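# Re-stand fallen blocks into one tight upright row

## Task

Set every block from the toppled row back up so each rests on one of its long edges, slide them against one another face to face so they form a single straight line made only of those blocks, and then release them.

## Robot and tools

Robot: two arms, left_arm and right_arm, each ending in a parallel two-finger gripper. All poses share one scene frame: origin on the table surface midway between the arms, +x pointing out across the table, +z up, and left_arm sitting on the +y side. The arm names do not tell you which side of a camera image they appear on. Gripper axes: fingers extend along the gripper's +z and close along its y. The reported end_effector_position is the spot between the finger pads, roughly 1 cm short of the tips. Printed positions can be somewhat wrong, more so when an arm is stretched far.

Row format (used by every moving command): one flat list of 16 numbers covering both arms, even if only one should move. Order: left_arm x, y, z, qw, qx, qy, qz, opening, then right_arm x, y, z, qw, qx, qy, qz, opening. x, y, z are an absolute target for that gripper's end_effector_position in metres, scene frame; the quaternion is an absolute target orientation, w first, scene frame. Opening is -1 (closed) to +1 (fully open, 0.094 m). Any target more than 0.6 m away from the arm's last reported position along any of its gripper's axes gets the whole call refused, and nothing is sent. To hold an orientation steady, resend the same quaternion you chose earlier rather than copying the drifting reported one. To park an arm, resend its full last-reported pose and desired opening every call.

Tools:
- execute_actions {"actions": [...], "pictures": bool}. Empty list: just returns the current state. One action: {"rows": [[16 numbers], ...], "steps": n}, up to 15 rows and up to 15 steps of 1/30 s; each row is applied for one step, the last row repeats to fill the steps (default 15). One wait: {"steps": n} up to 300, counted from the previous result, so your thinking time eats into it. Only one action or wait per call.
- move {"target": [16 numbers], "speed": m/s}. Drives each gripper in a straight line toward its absolute pose; both paths finish together, lasting 0.5 to 10 s (cut off at 10 s). Speed 0.002 to 0.5, default 0.25; rotation capped at twice that in rad/s. Rotations take the short way. Opening is applied at the start. No collision avoidance, including between arms. Grippers lag, stray and may overshoot the speed, especially near full reach.
- wait {"seconds": 0 to 10}: runs the simulation without new commands.
- zoom_image {"camera": one of cam_high, cam_low, cam_left_wrist, cam_right_wrist, "region": [x0, y0, x1, y1]}: pixel box in that camera's latest 504x504 image, origin top-left, at most 504 by 504.
- finished_scene {"scene": current scene number}: ends the scene irreversibly and grades it; the goal must hold at that moment. Replying without any tool call also ends things, so always call a tool.

Control details: every step, the commanded pose is limited to within 70 mm and 16 degrees of the measured pose; damped inverse kinematics then favours position over orientation when both cannot be met. After an action ends an arm only continues to its last clipped pose, so long moves via execute_actions need several calls; check the result and send the remainder. Arms tend to stop a centimetre or more off, usually too low. Elbows never fully straighten. Joint limits (rad): waist -2.618 to 3.054, shoulder 0 to 3.142, elbow 0 to 3.142, wrist pitch -1.571 to 1.571, wrist yaw -1.571 to 1.571, wrist roll -2.094 to 2.094.

Results: a state line per arm with position and quaternion; grip_measured (finger opening on the command scale; the last Joint positions value is the opening in metres, each gripper off by up to about 1 mm); joint torques (include gravity and friction, noisy, offset). A Hand target line shows where the controller is currently driving each gripper. A "pose unreachable" line means the clearance check altered or blocked that arm's command; HELD marks steps not sent. The move result adds a "move:" line with the ending (done, off_target, moving, held, fault), limits that acted (paced = pose clipped; held = some steps blocked, after which the arm may rush), and each gripper's remaining distance. If only one arm is named, the other finished fine. FAULT and MOTOR HOT / OVER-TEMPERATURE FAULT lines report stops; holding loads heats motors, at 90 °C the arm halts for 10 s and at 100 °C it goes limp and drops.

Grasping: command an opening below grip_measured to hold; about 0.03 lower is a firm grip, smaller gaps are gentler. Finger force tops out near 50 to 62 N per pad, less on thin parts, with a brief spike on first contact.

Cameras: cam_high and cam_low are fixed overview views; cam_left_wrist and cam_right_wrist ride on the hands. Calibration (intrinsics and T_world_to_cam) is given in the original setup and may be off by a few degrees and millimetres.

Avoid: knocking or placing anything off the table (instant failure), letting the arms collide or shove each other, fast impacts (contact force grows with speed and with how far past the surface you aim), dropping or slamming blocks, and hard pushes. Occasional external tugs or nudges on held or loose objects can occur, so verify with images before releasing and finishing. Quicker, smoother motion with less motor effort is preferred.

Each tool is called after "Emit:" by a JSON object that holds its "name" and its "arguments".

## Session

I'll start by looking at the scene.

Emit:
{"name": "execute_actions", "arguments": {"actions": []}}

Scene clock: 0.00 s of 4800.00 s.
left_arm: end_effector_position=(+0.1111, -0.0941, +0.1247) grip_measured=+1.000 end_effector_quat_wxyz=(+0.171, +0.018, +0.980, -0.101) | right_arm: end_effector_position=(+0.6368, -0.3187, +0.3338) grip_measured=+1.000 end_effector_quat_wxyz=(+0.495, -0.277, +0.695, -0.441)
Joint positions: left_arm=[-1.42   2.099  1.897 -1.083 -0.282 -1.274  0.094] | right_arm=[ 0.132  1.979  1.755  0.081  0.567 -1.031  0.094]
Joint velocities: left_arm=[-0.007  0.007  0.002  0.037  0.007 -0.022  0.   ] | right_arm=[ 0.007 -0.022  0.007 -0.007  0.051  0.022  0.   ]
Joint torques (N m, as the arm reports them, + toward a larger angle): no reading
Motor temperatures (°C, as the motors report them): left_arm=[29 28 28 28 27 26] | right_arm=[27 29 29 29 27 28]
Hand target (left_arm): +0.112, -0.094, +0.130; +0.175, +0.018, +0.979, -0.104
Hand target (right_arm): +0.634, -0.319, +0.351; +0.510, -0.266, +0.689, -0.442

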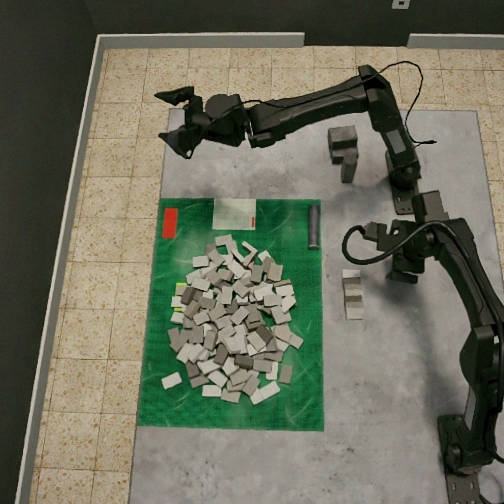

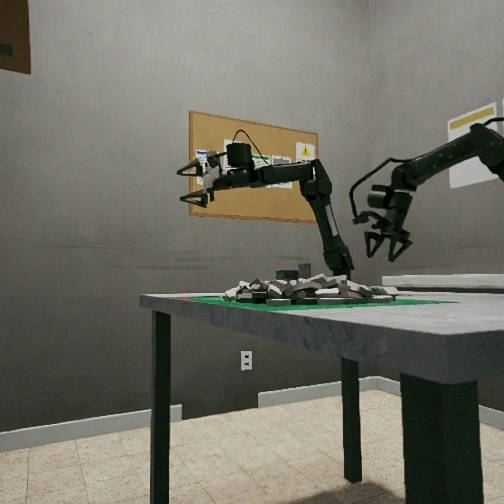

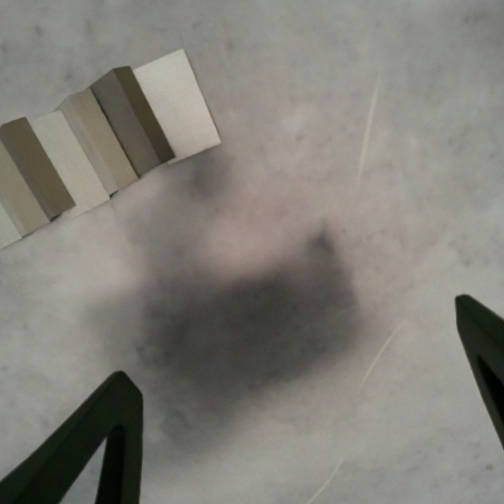

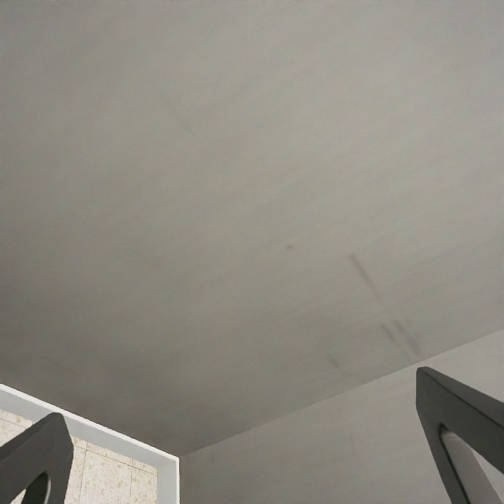

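Emit:
{"name": "zoom_image", "arguments": {"camera": "cam_high", "region": [300, 100, 420, 340]}}

Emit:
{"name": "zoom_image", "arguments": {"camera": "cam_left_wrist", "region": [0, 30, 250, 280]}}

Region (300, 100, 420, 340) of cam_high's 504x504 image, scaled by 2.100, with more detail than that image has.

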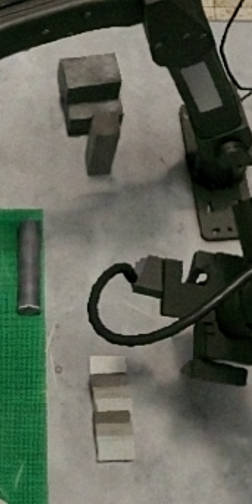

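Region (0, 30, 250, 280) of cam_left_wrist's 504x504 image, scaled by 2.016, with more detail than that image has.

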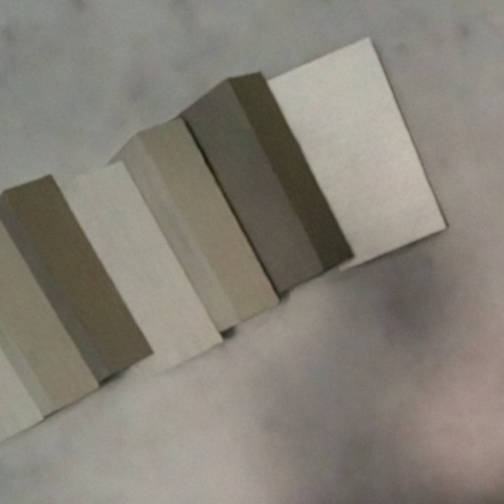

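Emit:
{"name": "zoom_image", "arguments": {"camera": "cam_high", "region": [325, 255, 385, 335]}}

Emit:
{"name": "zoom_image", "arguments": {"camera": "cam_low", "region": [200, 240, 440, 330]}}

Region (325, 255, 385, 335) of cam_high's 504x504 image, scaled by 6.300, with more detail than that image has; it fills the left 378 columns of this view, and the rest is white.

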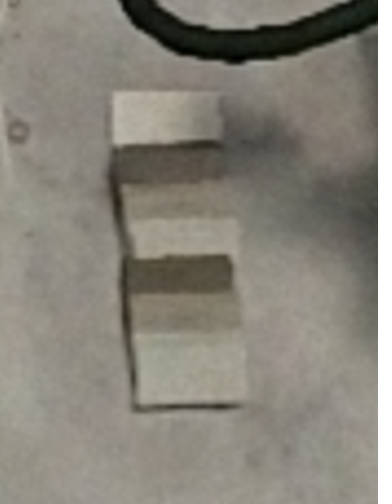

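Region (200, 240, 440, 330) of cam_low's 504x504 image, scaled by 2.100, with more detail than that image has; it fills the top 189 rows of this view, and the rest is white.

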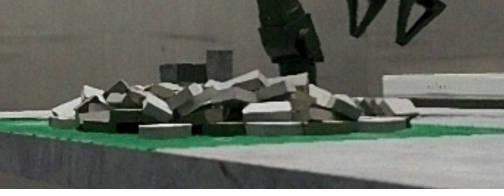

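Emit:
{"name": "move", "arguments": {"target": [0.19, -0.037, 0.13, 0.171, 0.018, 0.980, -0.101, 1, 0.6368, -0.3187, 0.3338, 0.495, -0.277, 0.695, -0.441, 1], "speed": 0.2}}

Scene clock: 54.57 s of 4800.00 s.
left_arm: end_effector_position=(+0.1926, -0.0360, +0.1253) grip_measured=+1.000 end_effector_quat_wxyz=(+0.171, +0.011, +0.981, -0.091) | right_arm: end_effector_position=(+0.6368, -0.3187, +0.3338) grip_measured=+1.000 end_effector_quat_wxyz=(+0.495, -0.277, +0.695, -0.441)
Joint positions: left_arm=[-1.191  1.983  1.728 -0.994 -0.223 -1.065  0.094] | right_arm=[ 0.132  1.979  1.755  0.081  0.567 -1.031  0.094]
Joint velocities: left_arm=[-0.007 -0.012 -0.002 -0.051 -0.081  0.051  0.   ] | right_arm=[ 0.002 -0.002 -0.022 -0.007  0.022 -0.051  0.   ]
Joint torques (N m, as the arm reports them, + toward a larger angle): left_arm=[ -0.21 -10.88   4.76   1.01  -0.11   0.15] | right_arm=[  0.05 -10.43   7.92   1.78   0.05  -0.01]
Motor temperatures (°C, as the motors report them): left_arm=[29 40 31 29 28 26] | right_arm=[27 38 33 35 27 28]
Hand target (left_arm): +0.190, -0.036, +0.130; +0.173, +0.018, +0.980, -0.100
Hand target (right_arm): +0.637, -0.319, +0.334; +0.495, -0.277, +0.695, -0.441
Off the commanded pose (left_arm): 0.005 m, 1 deg.
Off the commanded pose (right_arm): 0.000 m, 0 deg.
After step 90, 50.50 s passed at rest.
move: done
camera_calibration (this result's frames):
cam_left_wrist: T_world_to_cam=[[-0.361526, -0.931213, 0.0462729, 0.0407268], [-0.895693, 0.360661, 0.260113, 0.185314], [-0.25891, 0.0525913, -0.964469, 0.28421], [0, 0, 0, 1]] pos_world=[0.254293, -0.0438572, 0.224025]

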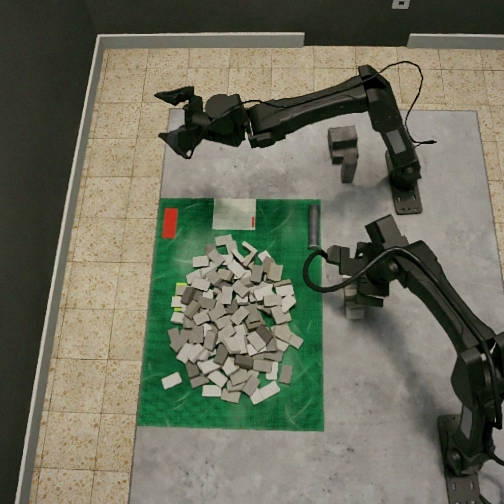

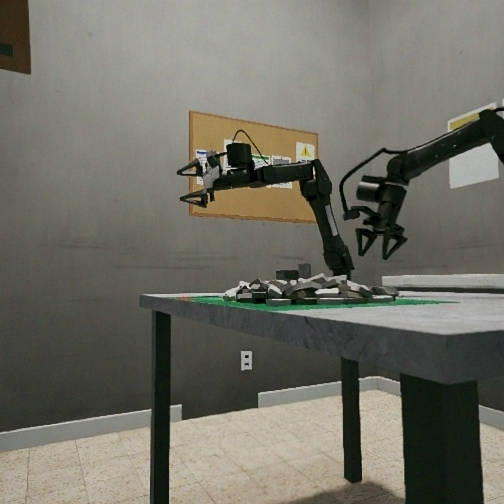

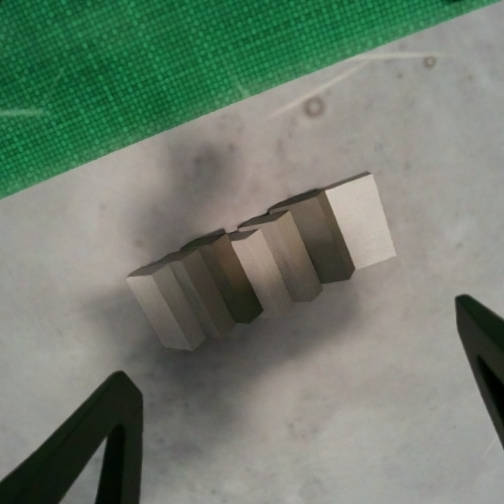

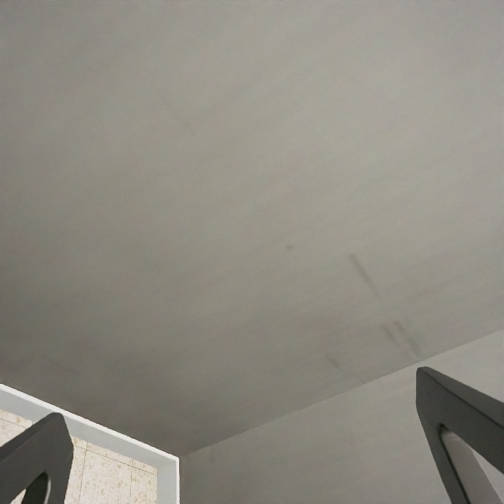

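Emit:
{"name": "zoom_image", "arguments": {"camera": "cam_left_wrist", "region": [110, 150, 410, 370]}}

Region (110, 150, 410, 370) of cam_left_wrist's 504x504 image, scaled by 1.680, with more detail than that image has; it fills the top 370 rows of this view, and the rest is white.

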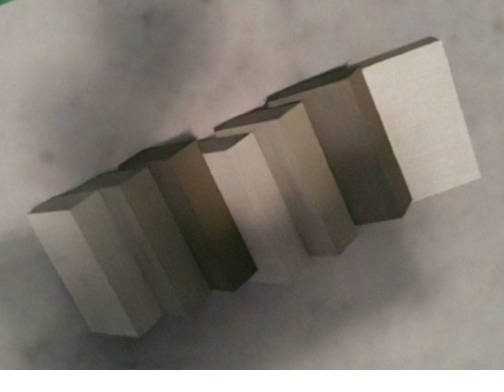

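Emit:
{"name": "move", "arguments": {"target": [0.25, -0.05, 0.095, -0.1305, 0.0, 0.9914, 0.0, 1, 0.22, -0.33, 0.16, 0.383, 0.0, 0.924, 0.0, 1], "speed": 0.2}}

Scene clock: 123.93 s of 4800.00 s.
left_arm: end_effector_position=(+0.2481, -0.0485, +0.0909) grip_measured=+1.000 end_effector_quat_wxyz=(-0.060, -0.014, +0.995, -0.084) | right_arm: end_effector_position=(+0.2255, -0.3278, +0.1638) grip_measured=+1.000 end_effector_quat_wxyz=(+0.383, -0.008, +0.924, -0.004)
Joint positions: left_arm=[-0.95   2.559  2.606 -1.56   0.199 -0.916  0.094] | right_arm=[ 0.34   0.51   0.652 -0.974  0.301  0.296  0.094]
Joint velocities: left_arm=[-0.012  0.002 -0.002 -0.051 -0.095  0.007  0.   ] | right_arm=[ 0.002  0.012 -0.007 -0.037 -0.066  0.051  0.   ]
Joint torques (N m, as the arm reports them, + toward a larger angle): left_arm=[  0.64 -11.56   7.22   0.36   0.16   0.13] | right_arm=[ 0.79 -0.85  6.27  1.36  0.18  0.1 ]
Motor temperatures (°C, as the motors report them): left_arm=[29 44 31 30 27 26] | right_arm=[27 38 33 37 27 28]
Hand target (left_arm): +0.249, -0.048, +0.094; -0.063, -0.011, +0.994, -0.089
Hand target (right_arm): +0.222, -0.329, +0.162; +0.385, -0.005, +0.923, -0.001
Off the commanded pose (left_arm): 0.005 m, 13 deg.
Off the commanded pose (right_arm): 0.007 m, 1 deg.
joint sent to its limit (left arm) — the command would take joint 4 (wrist pitch) past its lower limit, so that joint was sent only as far as its limit.
After step 90, 62.77 s passed at rest.
move: off_target (left_arm)
camera_calibration (this result's frames):
cam_left_wrist: T_world_to_cam=[[-0.296904, -0.935645, 0.190831, 0.021343], [-0.685765, 0.347989, 0.639242, 0.161293], [-0.664511, 0.0589287, -0.744951, 0.347066], [0, 0, 0, 1]] pos_world=[0.347575, -0.0566109, 0.151369]
cam_right_wrist: T_world_to_cam=[[-0.0894898, -0.994691, -0.0508112, -0.297098], [-0.920451, 0.102084, -0.37729, 0.346992], [0.380474, 0.0130056, -0.9247, 0.1878], [0, 0, 0, 1]] pos_world=[0.221349, -0.333385, 0.289479]

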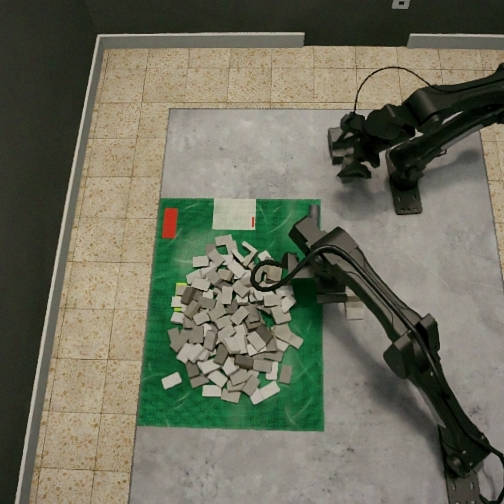

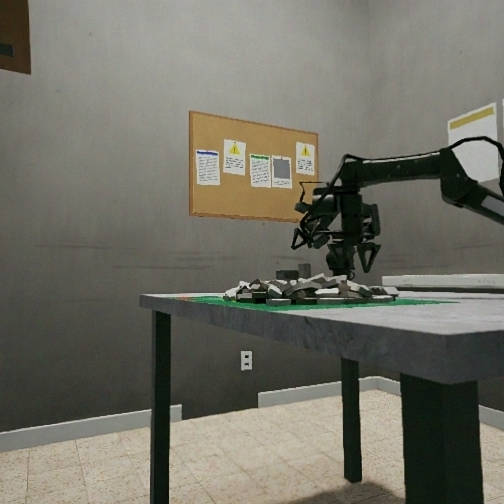

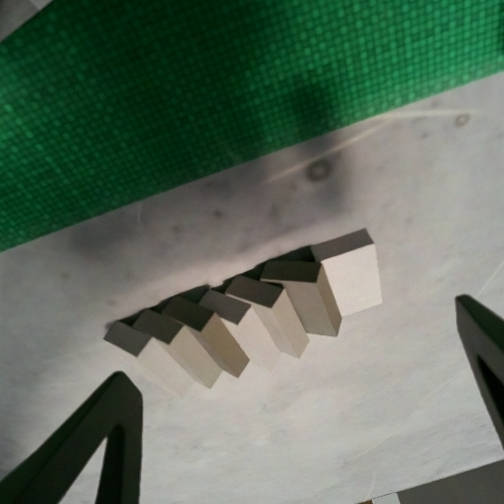

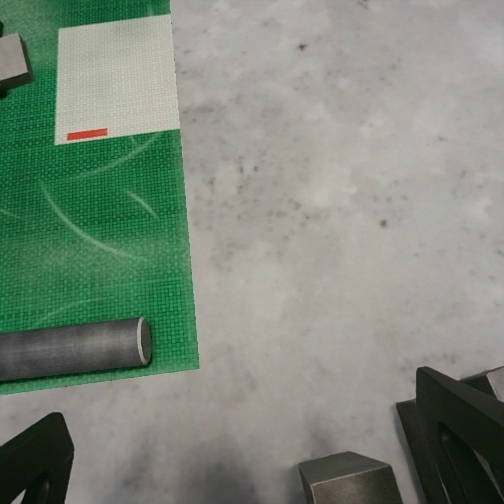

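Emit:
{"name": "zoom_image", "arguments": {"camera": "cam_left_wrist", "region": [90, 210, 400, 410]}}

Region (90, 210, 400, 410) of cam_left_wrist's 504x504 image, scaled by 1.626, with more detail than that image has; it fills the top 325 rows of this view, and the rest is white.

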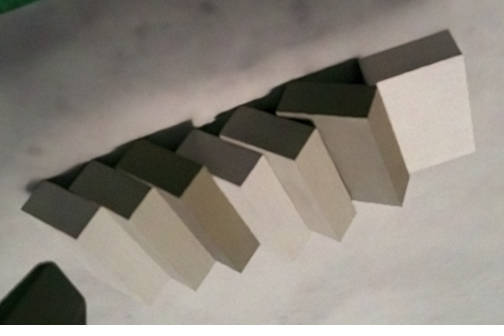

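Emit:
{"name": "zoom_image", "arguments": {"camera": "cam_low", "region": [270, 150, 430, 310]}}

Region (270, 150, 430, 310) of cam_low's 504x504 image, scaled by 3.150, with more detail than that image has.

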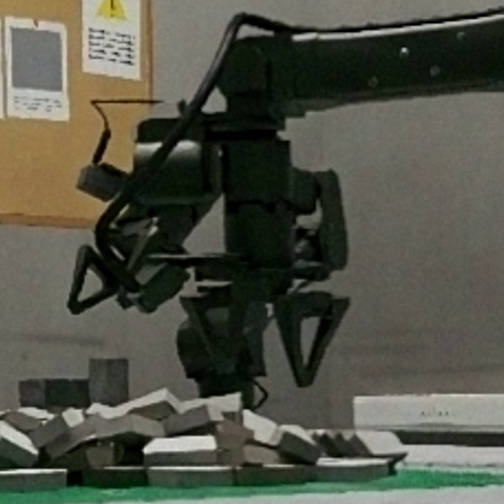

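Emit:
{"name": "zoom_image", "arguments": {"camera": "cam_high", "region": [290, 90, 450, 250]}}

Region (290, 90, 450, 250) of cam_high's 504x504 image, scaled by 3.150, with more detail than that image has.

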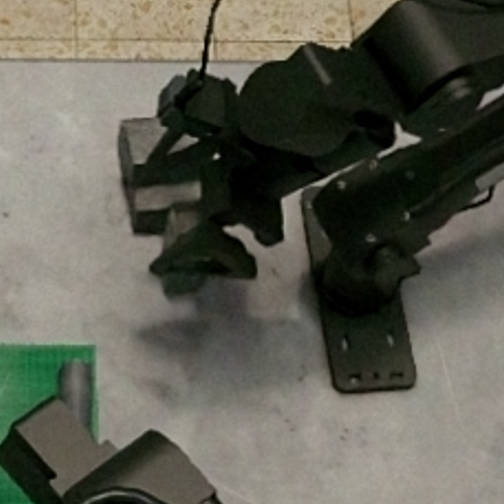

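Emit:
{"name": "move", "arguments": {"target": [0.187, 0.075, 0.06, 0.0, 0.0, 0.966, -0.2588, -1, 0.19, -0.16, 0.10, 0.2127, -0.6745, 0.6745, 0.2127, 1], "speed": 0.15}}

Scene clock: 249.63 s of 4800.00 s.
left_arm: end_effector_position=(+0.1884, +0.0720, +0.0546) grip_measured=-0.991 end_effector_quat_wxyz=(-0.004, -0.006, +0.969, -0.246) | right_arm: end_effector_position=(+0.1855, -0.1685, +0.0856) grip_measured=+1.000 end_effector_quat_wxyz=(+0.197, -0.668, +0.687, +0.208)
Joint positions: left_arm=[-0.786  1.69   1.028 -0.571  0.371 -0.794  0.   ] | right_arm=[ 0.448  1.14   0.672 -0.784 -0.494 -0.922  0.094]
Joint velocities: left_arm=[ 0.002  0.007  0.007  0.007  0.037  0.037 -0.001] | right_arm=[-0.002  0.012  0.002  0.007  0.007 -0.051  0.   ]
Joint torques (N m, as the arm reports them, + toward a larger angle): left_arm=[ 0.82 -8.22  4.3   1.09  0.3   0.16] | right_arm=[ 0.86 -1.61  9.81  0.97 -0.4  -0.12]
Motor temperatures (°C, as the motors report them): left_arm=[29 50 33 29 28 26] | right_arm=[27 32 33 36 27 28]
Hand target (left_arm): +0.189, +0.073, +0.059; +0.002, -0.000, +0.966, -0.257
Hand target (right_arm): +0.192, -0.159, +0.097; -0.215, +0.677, -0.671, -0.212
Off the commanded pose (left_arm): 0.006 m, 2 deg.
Off the commanded pose (right_arm): 0.017 m, 3 deg.
After step 90, 117.00 s passed at rest.
move: off_target (right_arm)
camera_calibration (this result's frames):
cam_left_wrist: T_world_to_cam=[[-0.321632, -0.834751, 0.446926, 0.1067], [-0.752204, 0.511941, 0.414857, 0.114634], [-0.575102, -0.202748, -0.79256, 0.277867], [0, 0, 0, 1]] pos_world=[0.280348, 0.0867189, 0.124983]
cam_right_wrist: T_world_to_cam=[[0.988947, -0.13346, -0.0645851, -0.199925], [-0.142942, -0.97391, -0.176261, -0.0783372], [-0.0393763, 0.183544, -0.982222, 0.240225], [0, 0, 0, 1]] pos_world=[0.195977, -0.147067, 0.209234]

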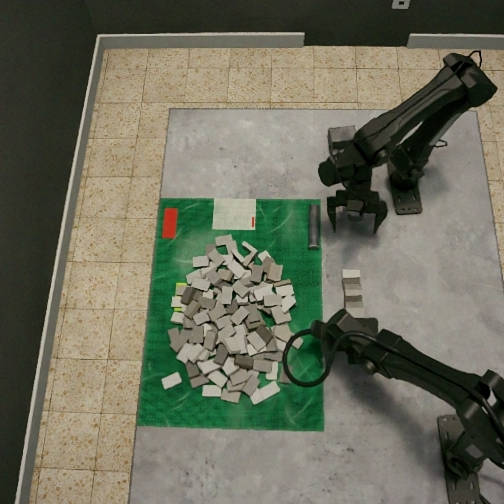

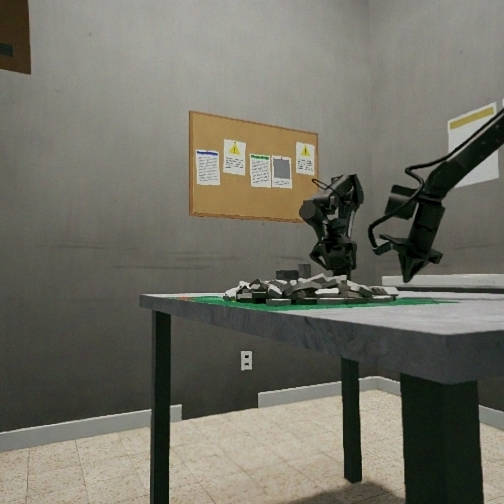

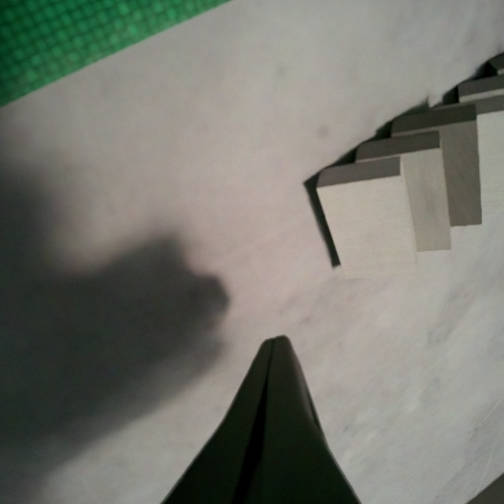

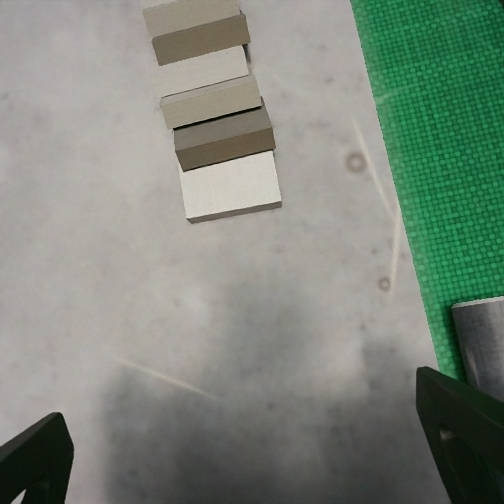

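Emit:
{"name": "zoom_image", "arguments": {"camera": "cam_right_wrist", "region": [130, 0, 330, 240]}}

Region (130, 0, 330, 240) of cam_right_wrist's 504x504 image, scaled by 2.100, with more detail than that image has.

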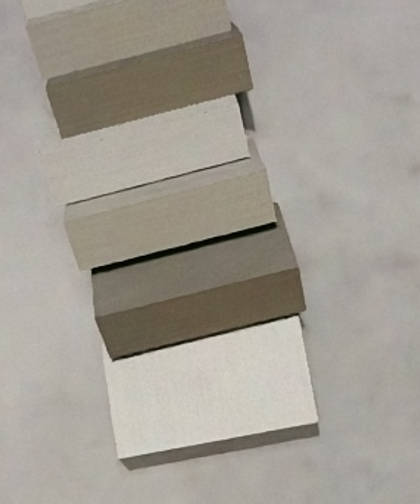

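Emit:
{"name": "move", "arguments": {"target": [0.185, 0.053, 0.026, 0.0, 0.0, 0.966, -0.2588, -1, 0.189, -0.0735, 0.052, 0.2127, -0.6745, 0.6745, 0.2127, 1], "speed": 0.08}}

Scene clock: 268.20 s of 4800.00 s.
left_arm: end_effector_position=(+0.1905, +0.0517, +0.0340) grip_measured=-0.991 end_effector_quat_wxyz=(+0.006, +0.001, +0.965, -0.264) | right_arm: end_effector_position=(+0.1851, -0.0817, +0.0465) grip_measured=+1.000 end_effector_quat_wxyz=(+0.204, -0.674, +0.678, +0.211)
Joint positions: left_arm=[-0.823  1.755  0.992 -0.415  0.372 -0.827  0.   ] | right_arm=[ 0.767  1.421  0.672 -0.353 -0.381 -0.614  0.094]
Joint velocities: left_arm=[-0.007 -0.002  0.002 -0.007  0.007 -0.051  0.001] | right_arm=[-0.027 -0.017 -0.002  0.037  0.007  0.037  0.   ]
Joint torques (N m, as the arm reports them, + toward a larger angle): left_arm=[-0.75 -5.97  4.17  1.12  0.14 -0.01] | right_arm=[ 0.77 -3.72  8.39  1.24 -0.18  0.13]
Motor temperatures (°C, as the motors report them): left_arm=[29 46 32 30 28 26] | right_arm=[27 32 35 35 27 28]
Hand target (left_arm): +0.185, +0.052, +0.026; -0.000, +0.000, +0.966, -0.259
Hand target (right_arm): +0.189, -0.072, +0.052; -0.215, +0.673, -0.674, -0.214
Off the commanded pose (left_arm): 0.010 m, 1 deg.
Off the commanded pose (right_arm): 0.011 m, 1 deg.
After step 90, 13.77 s passed at rest.
move: off_target (right_arm)
camera_calibration (this result's frames):
cam_left_wrist: T_world_to_cam=[[-0.339536, -0.814781, 0.469945, 0.101233], [-0.757367, 0.533105, 0.377087, 0.136352], [-0.557773, -0.227886, -0.798096, 0.256813], [0, 0, 0, 1]] pos_world=[0.280884, 0.0683168, 0.105971]
cam_right_wrist: T_world_to_cam=[[0.991936, -0.114568, -0.054193, -0.189945], [-0.122965, -0.973545, -0.192588, -0.00363866], [-0.0306949, 0.197699, -0.979782, 0.185282], [0, 0, 0, 1]] pos_world=[0.193653, -0.0619341, 0.170542]

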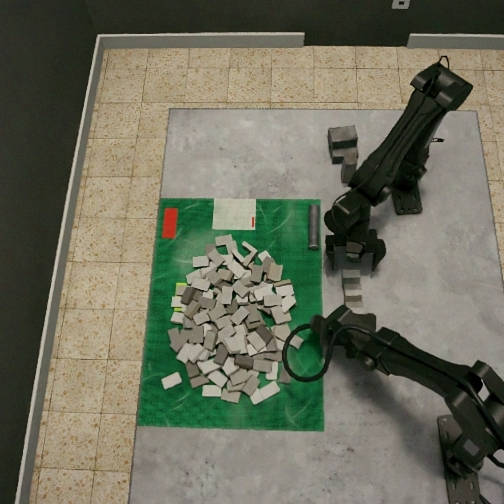

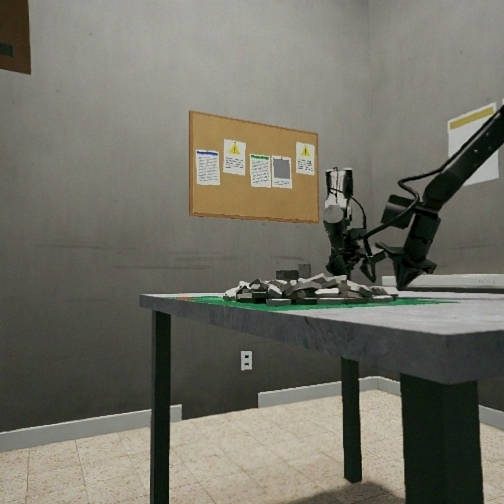

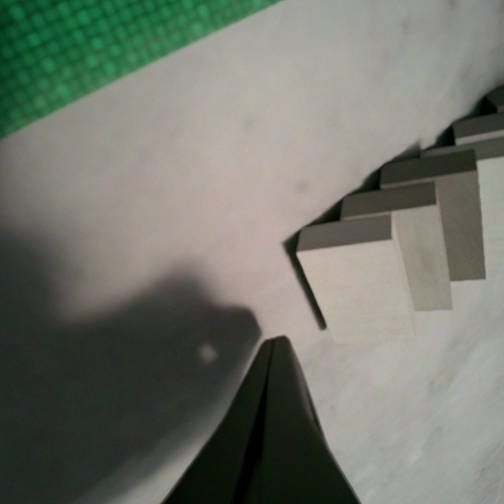

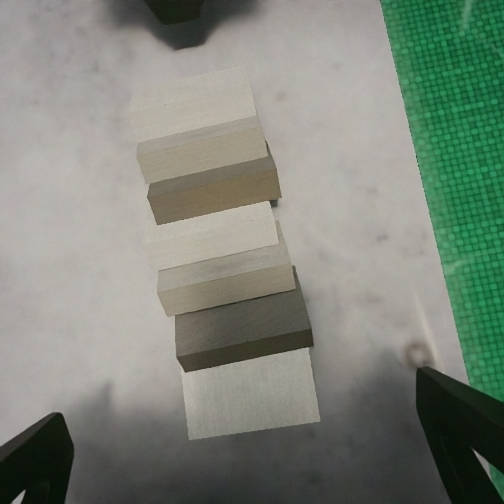

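Emit:
{"name": "zoom_image", "arguments": {"camera": "cam_right_wrist", "region": [40, 260, 460, 504]}}

Region (40, 260, 460, 504) of cam_right_wrist's 504x504 image, scaled by 1.200, with more detail than that image has; it fills the top 293 rows of this view, and the rest is white.

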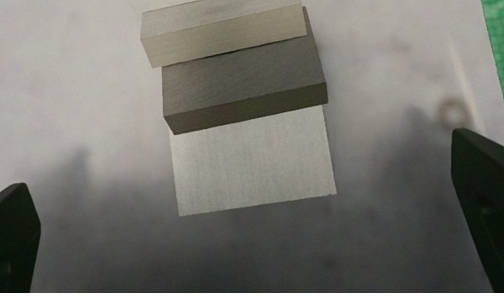

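Emit:
{"name": "move", "arguments": {"target": [0.181, 0.049, 0.014, 0.0, 0.0, 0.966, -0.2588, -1, 0.189, -0.077, 0.024, 0.2127, -0.6745, 0.6745, 0.2127, 1], "speed": 0.03}}

Scene clock: 286.93 s of 4800.00 s.
left_arm: end_effector_position=(+0.1849, +0.0473, +0.0213) grip_measured=-0.991 end_effector_quat_wxyz=(+0.003, +0.002, +0.964, -0.265) | right_arm: end_effector_position=(+0.1903, -0.0760, +0.0289) grip_measured=+1.000 end_effector_quat_wxyz=(+0.215, -0.673, +0.675, +0.211)
Joint positions: left_arm=[-0.841  1.78   0.963 -0.357  0.372 -0.845  0.   ] | right_arm=[ 0.767  1.485  0.633 -0.228 -0.38  -0.613  0.094]
Joint velocities: left_arm=[ 0.002  0.002  0.007  0.095 -0.022 -0.022 -0.001] | right_arm=[-0.012 -0.002  0.012 -0.037 -0.051  0.037  0.   ]
Joint torques (N m, as the arm reports them, + toward a larger angle): left_arm=[-0.69 -6.09  4.07  1.14  0.06  0.01] | right_arm=[-0.05 -4.12  5.16  1.29 -0.2  -0.04]
Motor temperatures (°C, as the motors report them): left_arm=[29 43 32 31 28 26] | right_arm=[27 32 35 35 27 28]
Hand target (left_arm): +0.181, +0.049, +0.014; -0.000, -0.000, +0.966, -0.259
Hand target (right_arm): +0.189, -0.077, +0.024; -0.212, +0.674, -0.675, -0.212
Off the commanded pose (left_arm): 0.008 m, 1 deg.
Off the commanded pose (right_arm): 0.005 m, 0 deg.
After step 90, 14.50 s passed at rest.
move: done
camera_calibration (this result's frames):
cam_left_wrist: T_world_to_cam=[[-0.338691, -0.812592, 0.474323, 0.101381], [-0.753189, 0.536285, 0.380927, 0.138241], [-0.56391, -0.228239, -0.79367, 0.243571], [0, 0, 0, 1]] pos_world=[0.275811, 0.0638373, 0.0925683]
cam_right_wrist: T_world_to_cam=[[0.992521, -0.114935, -0.0411435, -0.195921], [-0.121059, -0.970105, -0.210335, -0.000395763], [-0.0157387, 0.213742, -0.976763, 0.165325], [0, 0, 0, 1]] pos_world=[0.19701, -0.0582392, 0.153339]

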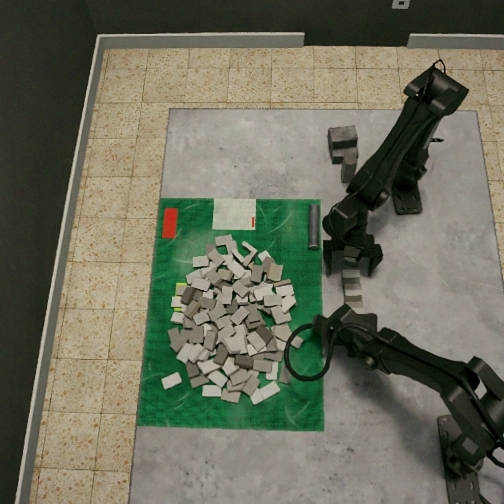

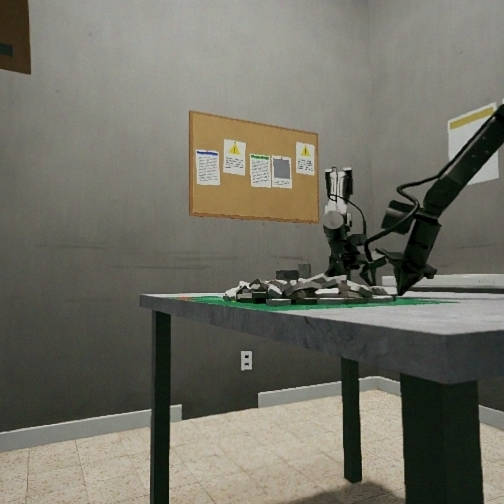

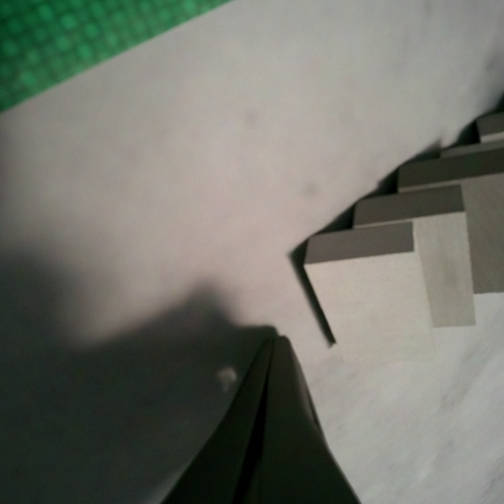

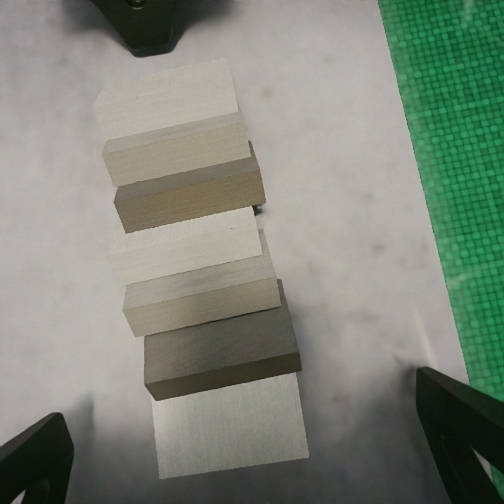

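Emit:
{"name": "move", "arguments": {"target": [0.181, 0.048, 0.008, 0.0, 0.0, 0.966, -0.2588, -1, 0.184, -0.086, 0.013, 0.2127, -0.6745, 0.6745, 0.2127, 1], "speed": 0.02}}

Scene clock: 292.47 s of 4800.00 s.
left_arm: end_effector_position=(+0.1882, +0.0443, +0.0197) grip_measured=-0.991 end_effector_quat_wxyz=(+0.008, +0.003, +0.963, -0.270) | right_arm: end_effector_position=(+0.1830, -0.0844, +0.0158) grip_measured=+1.000 end_effector_quat_wxyz=(+0.210, -0.674, +0.677, +0.211)
Joint positions: left_arm=[-0.841  1.791  0.963 -0.331  0.371 -0.846  0.   ] | right_arm=[ 0.767  1.485  0.574 -0.179 -0.38  -0.614  0.094]
Joint velocities: left_arm=[ 0.012 -0.017  0.007  0.022  0.022 -0.095  0.001] | right_arm=[ 0.007  0.007  0.007  0.066  0.022 -0.022  0.   ]
Joint torques (N m, as the arm reports them, + toward a larger angle): left_arm=[-0.93 -5.85  3.56  1.16  0.04  0.01] | right_arm=[-0.73 -4.35  4.97  1.27 -0.24 -0.13]
Motor temperatures (°C, as the motors report them): left_arm=[29 43 32 31 28 26] | right_arm=[27 32 34 36 27 28]
Hand target (left_arm): +0.181, +0.048, +0.008; -0.000, +0.000, +0.966, -0.259
Hand target (right_arm): +0.184, -0.086, +0.013; -0.212, +0.674, -0.674, -0.212
Off the commanded pose (left_arm): 0.014 m, 2 deg.
Off the commanded pose (right_arm): 0.003 m, 0 deg.
After step 90, 1.30 s passed at rest.
move: off_target (left_arm)
camera_calibration (this result's frames):
cam_left_wrist: T_world_to_cam=[[-0.342547, -0.808436, 0.478636, 0.10123], [-0.757723, 0.538926, 0.367987, 0.143902], [-0.555443, -0.236621, -0.797178, 0.242342], [0, 0, 0, 1]] pos_world=[0.278321, 0.0616288, 0.0917831]
cam_right_wrist: T_world_to_cam=[[0.992305, -0.114669, -0.0467107, -0.190079], [-0.121799, -0.971847, -0.201688, -0.0123096], [-0.0222684, 0.205825, -0.978335, 0.154811], [0, 0, 0, 1]] pos_world=[0.190565, -0.0656232, 0.140096]

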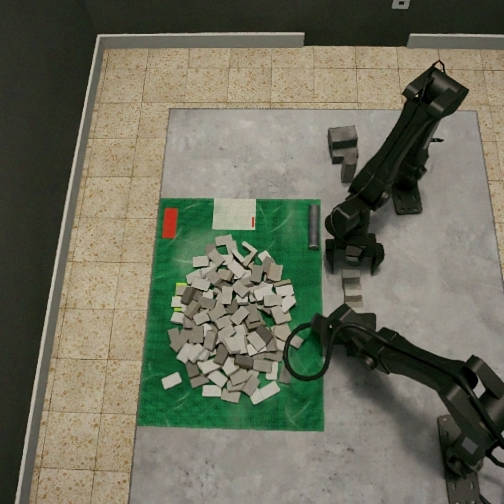

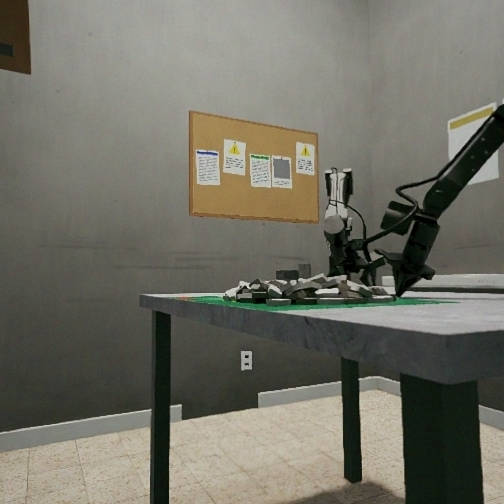

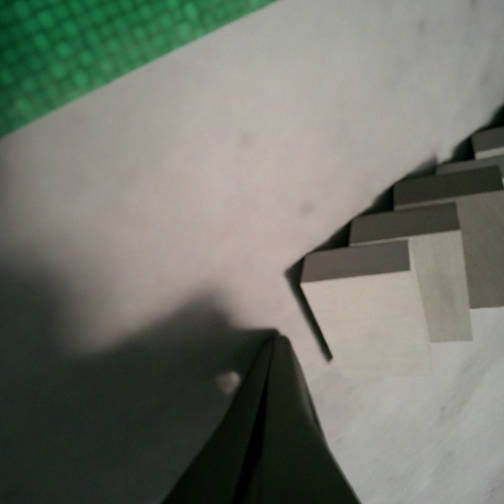

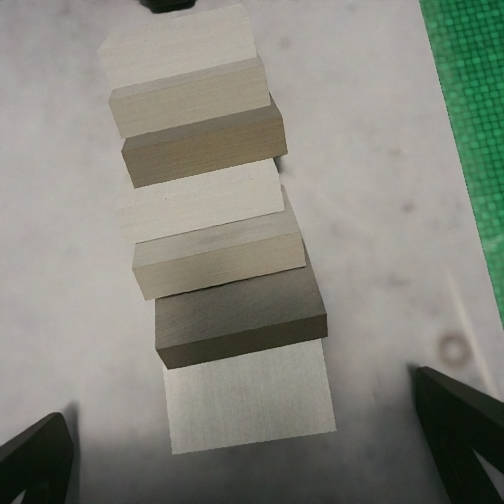

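Emit:
{"name": "move", "arguments": {"target": [0.183, 0.048, 0.014, 0.0, 0.0, 0.966, -0.2588, -1, 0.184, -0.086, 0.008, 0.2127, -0.6745, 0.6745, 0.2127, 1], "speed": 0.02}}

Scene clock: 305.93 s of 4800.00 s.
left_arm: end_effector_position=(+0.1883, +0.0442, +0.0197) grip_measured=-0.991 end_effector_quat_wxyz=(+0.008, +0.002, +0.963, -0.270) | right_arm: end_effector_position=(+0.1869, -0.0799, +0.0190) grip_measured=+1.000 end_effector_quat_wxyz=(+0.223, -0.673, +0.672, +0.212)
Joint positions: left_arm=[-0.841  1.791  0.963 -0.331  0.371 -0.847  0.   ] | right_arm=[ 0.767  1.485  0.574 -0.151 -0.38  -0.614  0.094]
Joint velocities: left_arm=[-0.007 -0.002 -0.017 -0.066  0.037 -0.007 -0.001] | right_arm=[-0.012 -0.017  0.017 -0.022 -0.081 -0.037  0.   ]
Joint torques (N m, as the arm reports them, + toward a larger angle): left_arm=[-0.5  -6.53  4.63  0.92  0.09  0.03] | right_arm=[-0.7  -3.21  4.11  1.33 -0.25 -0.12]
Motor temperatures (°C, as the motors report them): left_arm=[29 42 32 31 28 26] | right_arm=[27 32 34 36 27 28]
Hand target (left_arm): +0.183, +0.048, +0.014; +0.000, +0.000, +0.966, -0.259
Hand target (right_arm): +0.184, -0.086, +0.008; -0.213, +0.674, -0.675, -0.213
Off the commanded pose (left_arm): 0.009 m, 2 deg.
Off the commanded pose (right_arm): 0.013 m, 1 deg.
After step 90, 9.53 s passed at rest.
move: off_target (right_arm)
camera_calibration (this result's frames):
cam_left_wrist: T_world_to_cam=[[-0.342319, -0.808418, 0.47883, 0.101139], [-0.757927, 0.538779, 0.367784, 0.144014], [-0.555306, -0.237019, -0.797156, 0.242381], [0, 0, 0, 1]] pos_world=[0.278369, 0.0616199, 0.0918211]
cam_right_wrist: T_world_to_cam=[[0.99302, -0.11384, -0.0308376, -0.193594], [-0.117866, -0.967293, -0.224617, -0.00682869], [-0.0042586, 0.226684, -0.973959, 0.155291], [0, 0, 0, 1]] pos_world=[0.192099, -0.063846, 0.143743]

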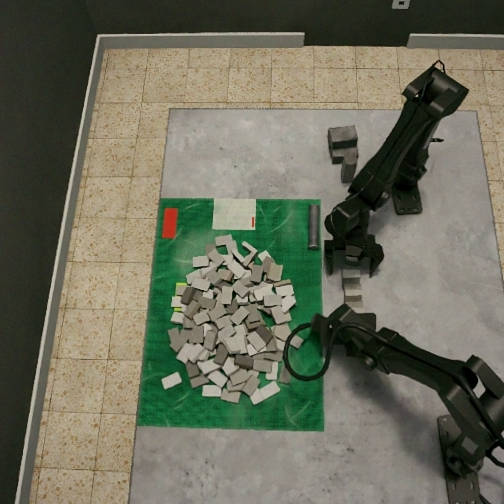

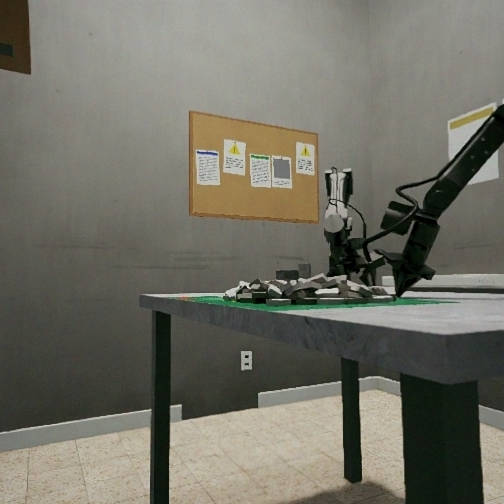

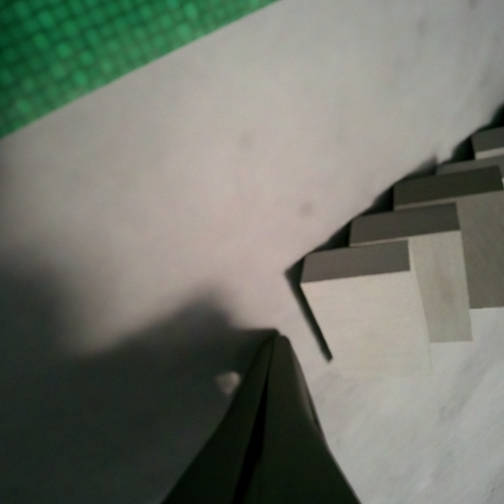

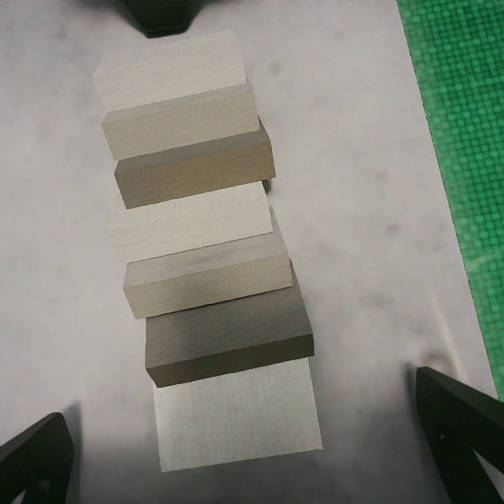

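Emit:
{"name": "move", "arguments": {"target": [0.183, 0.048, 0.014, 0.0, 0.0, 0.966, -0.2588, -1, 0.184, -0.086, 0.008, 0.2127, -0.6745, 0.6745, 0.2127, -0.09], "speed": 0.02}}

Scene clock: 312.23 s of 4800.00 s.
left_arm: end_effector_position=(+0.1883, +0.0442, +0.0197) grip_measured=-0.991 end_effector_quat_wxyz=(+0.008, +0.002, +0.963, -0.270) | right_arm: end_effector_position=(+0.1869, -0.0799, +0.0187) grip_measured=-0.085 end_effector_quat_wxyz=(+0.225, -0.673, +0.672, +0.213)
Joint positions: left_arm=[-0.841  1.791  0.963 -0.331  0.371 -0.847  0.   ] | right_arm=[ 0.765  1.485  0.57  -0.143 -0.384 -0.615  0.043]
Joint velocities: left_arm=[ 0.007 -0.002  0.007 -0.022 -0.037 -0.037 -0.   ] | right_arm=[-0.002 -0.012  0.002  0.007 -0.007  0.037  0.001]
Joint torques (N m, as the arm reports them, + toward a larger angle): left_arm=[-0.52 -6.58  4.68  0.94  0.07  0.01] | right_arm=[-0.56 -3.22  4.52  1.24 -0.17 -0.12]
Motor temperatures (°C, as the motors report them): left_arm=[29 42 32 31 28 26] | right_arm=[27 32 33 36 27 28]
Hand target (left_arm): +0.183, +0.048, +0.014; -0.000, +0.000, +0.966, -0.259
Hand target (right_arm): +0.184, -0.086, +0.008; -0.212, +0.675, -0.674, -0.213
Off the commanded pose (left_arm): 0.009 m, 2 deg.
Off the commanded pose (right_arm): 0.013 m, 1 deg.
After step 90, 2.37 s passed at rest.
move: off_target (right_arm)
camera_calibration (this result's frames):
cam_left_wrist: T_world_to_cam=[[-0.342319, -0.808418, 0.47883, 0.101139], [-0.757927, 0.538779, 0.367784, 0.144014], [-0.555306, -0.237019, -0.797156, 0.242381], [0, 0, 0, 1]] pos_world=[0.278369, 0.0616199, 0.0918211]
cam_right_wrist: T_world_to_cam=[[0.993103, -0.113002, -0.0312528, -0.193558], [-0.117166, -0.966244, -0.229444, -0.00684861], [-0.00427021, 0.231523, -0.97282, 0.155402], [0, 0, 0, 1]] pos_world=[0.192084, -0.064469, 0.143558]

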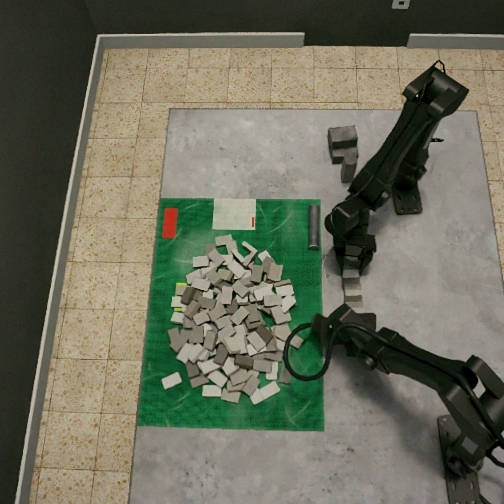

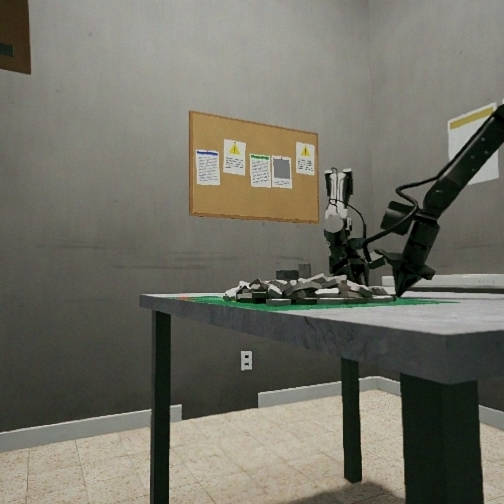

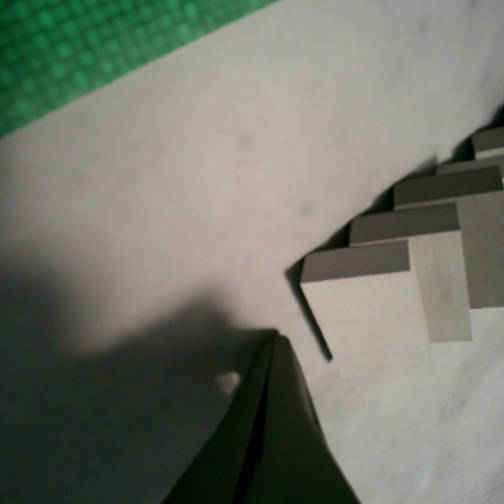

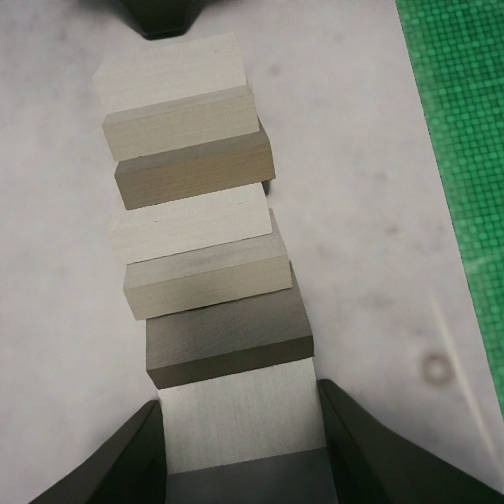

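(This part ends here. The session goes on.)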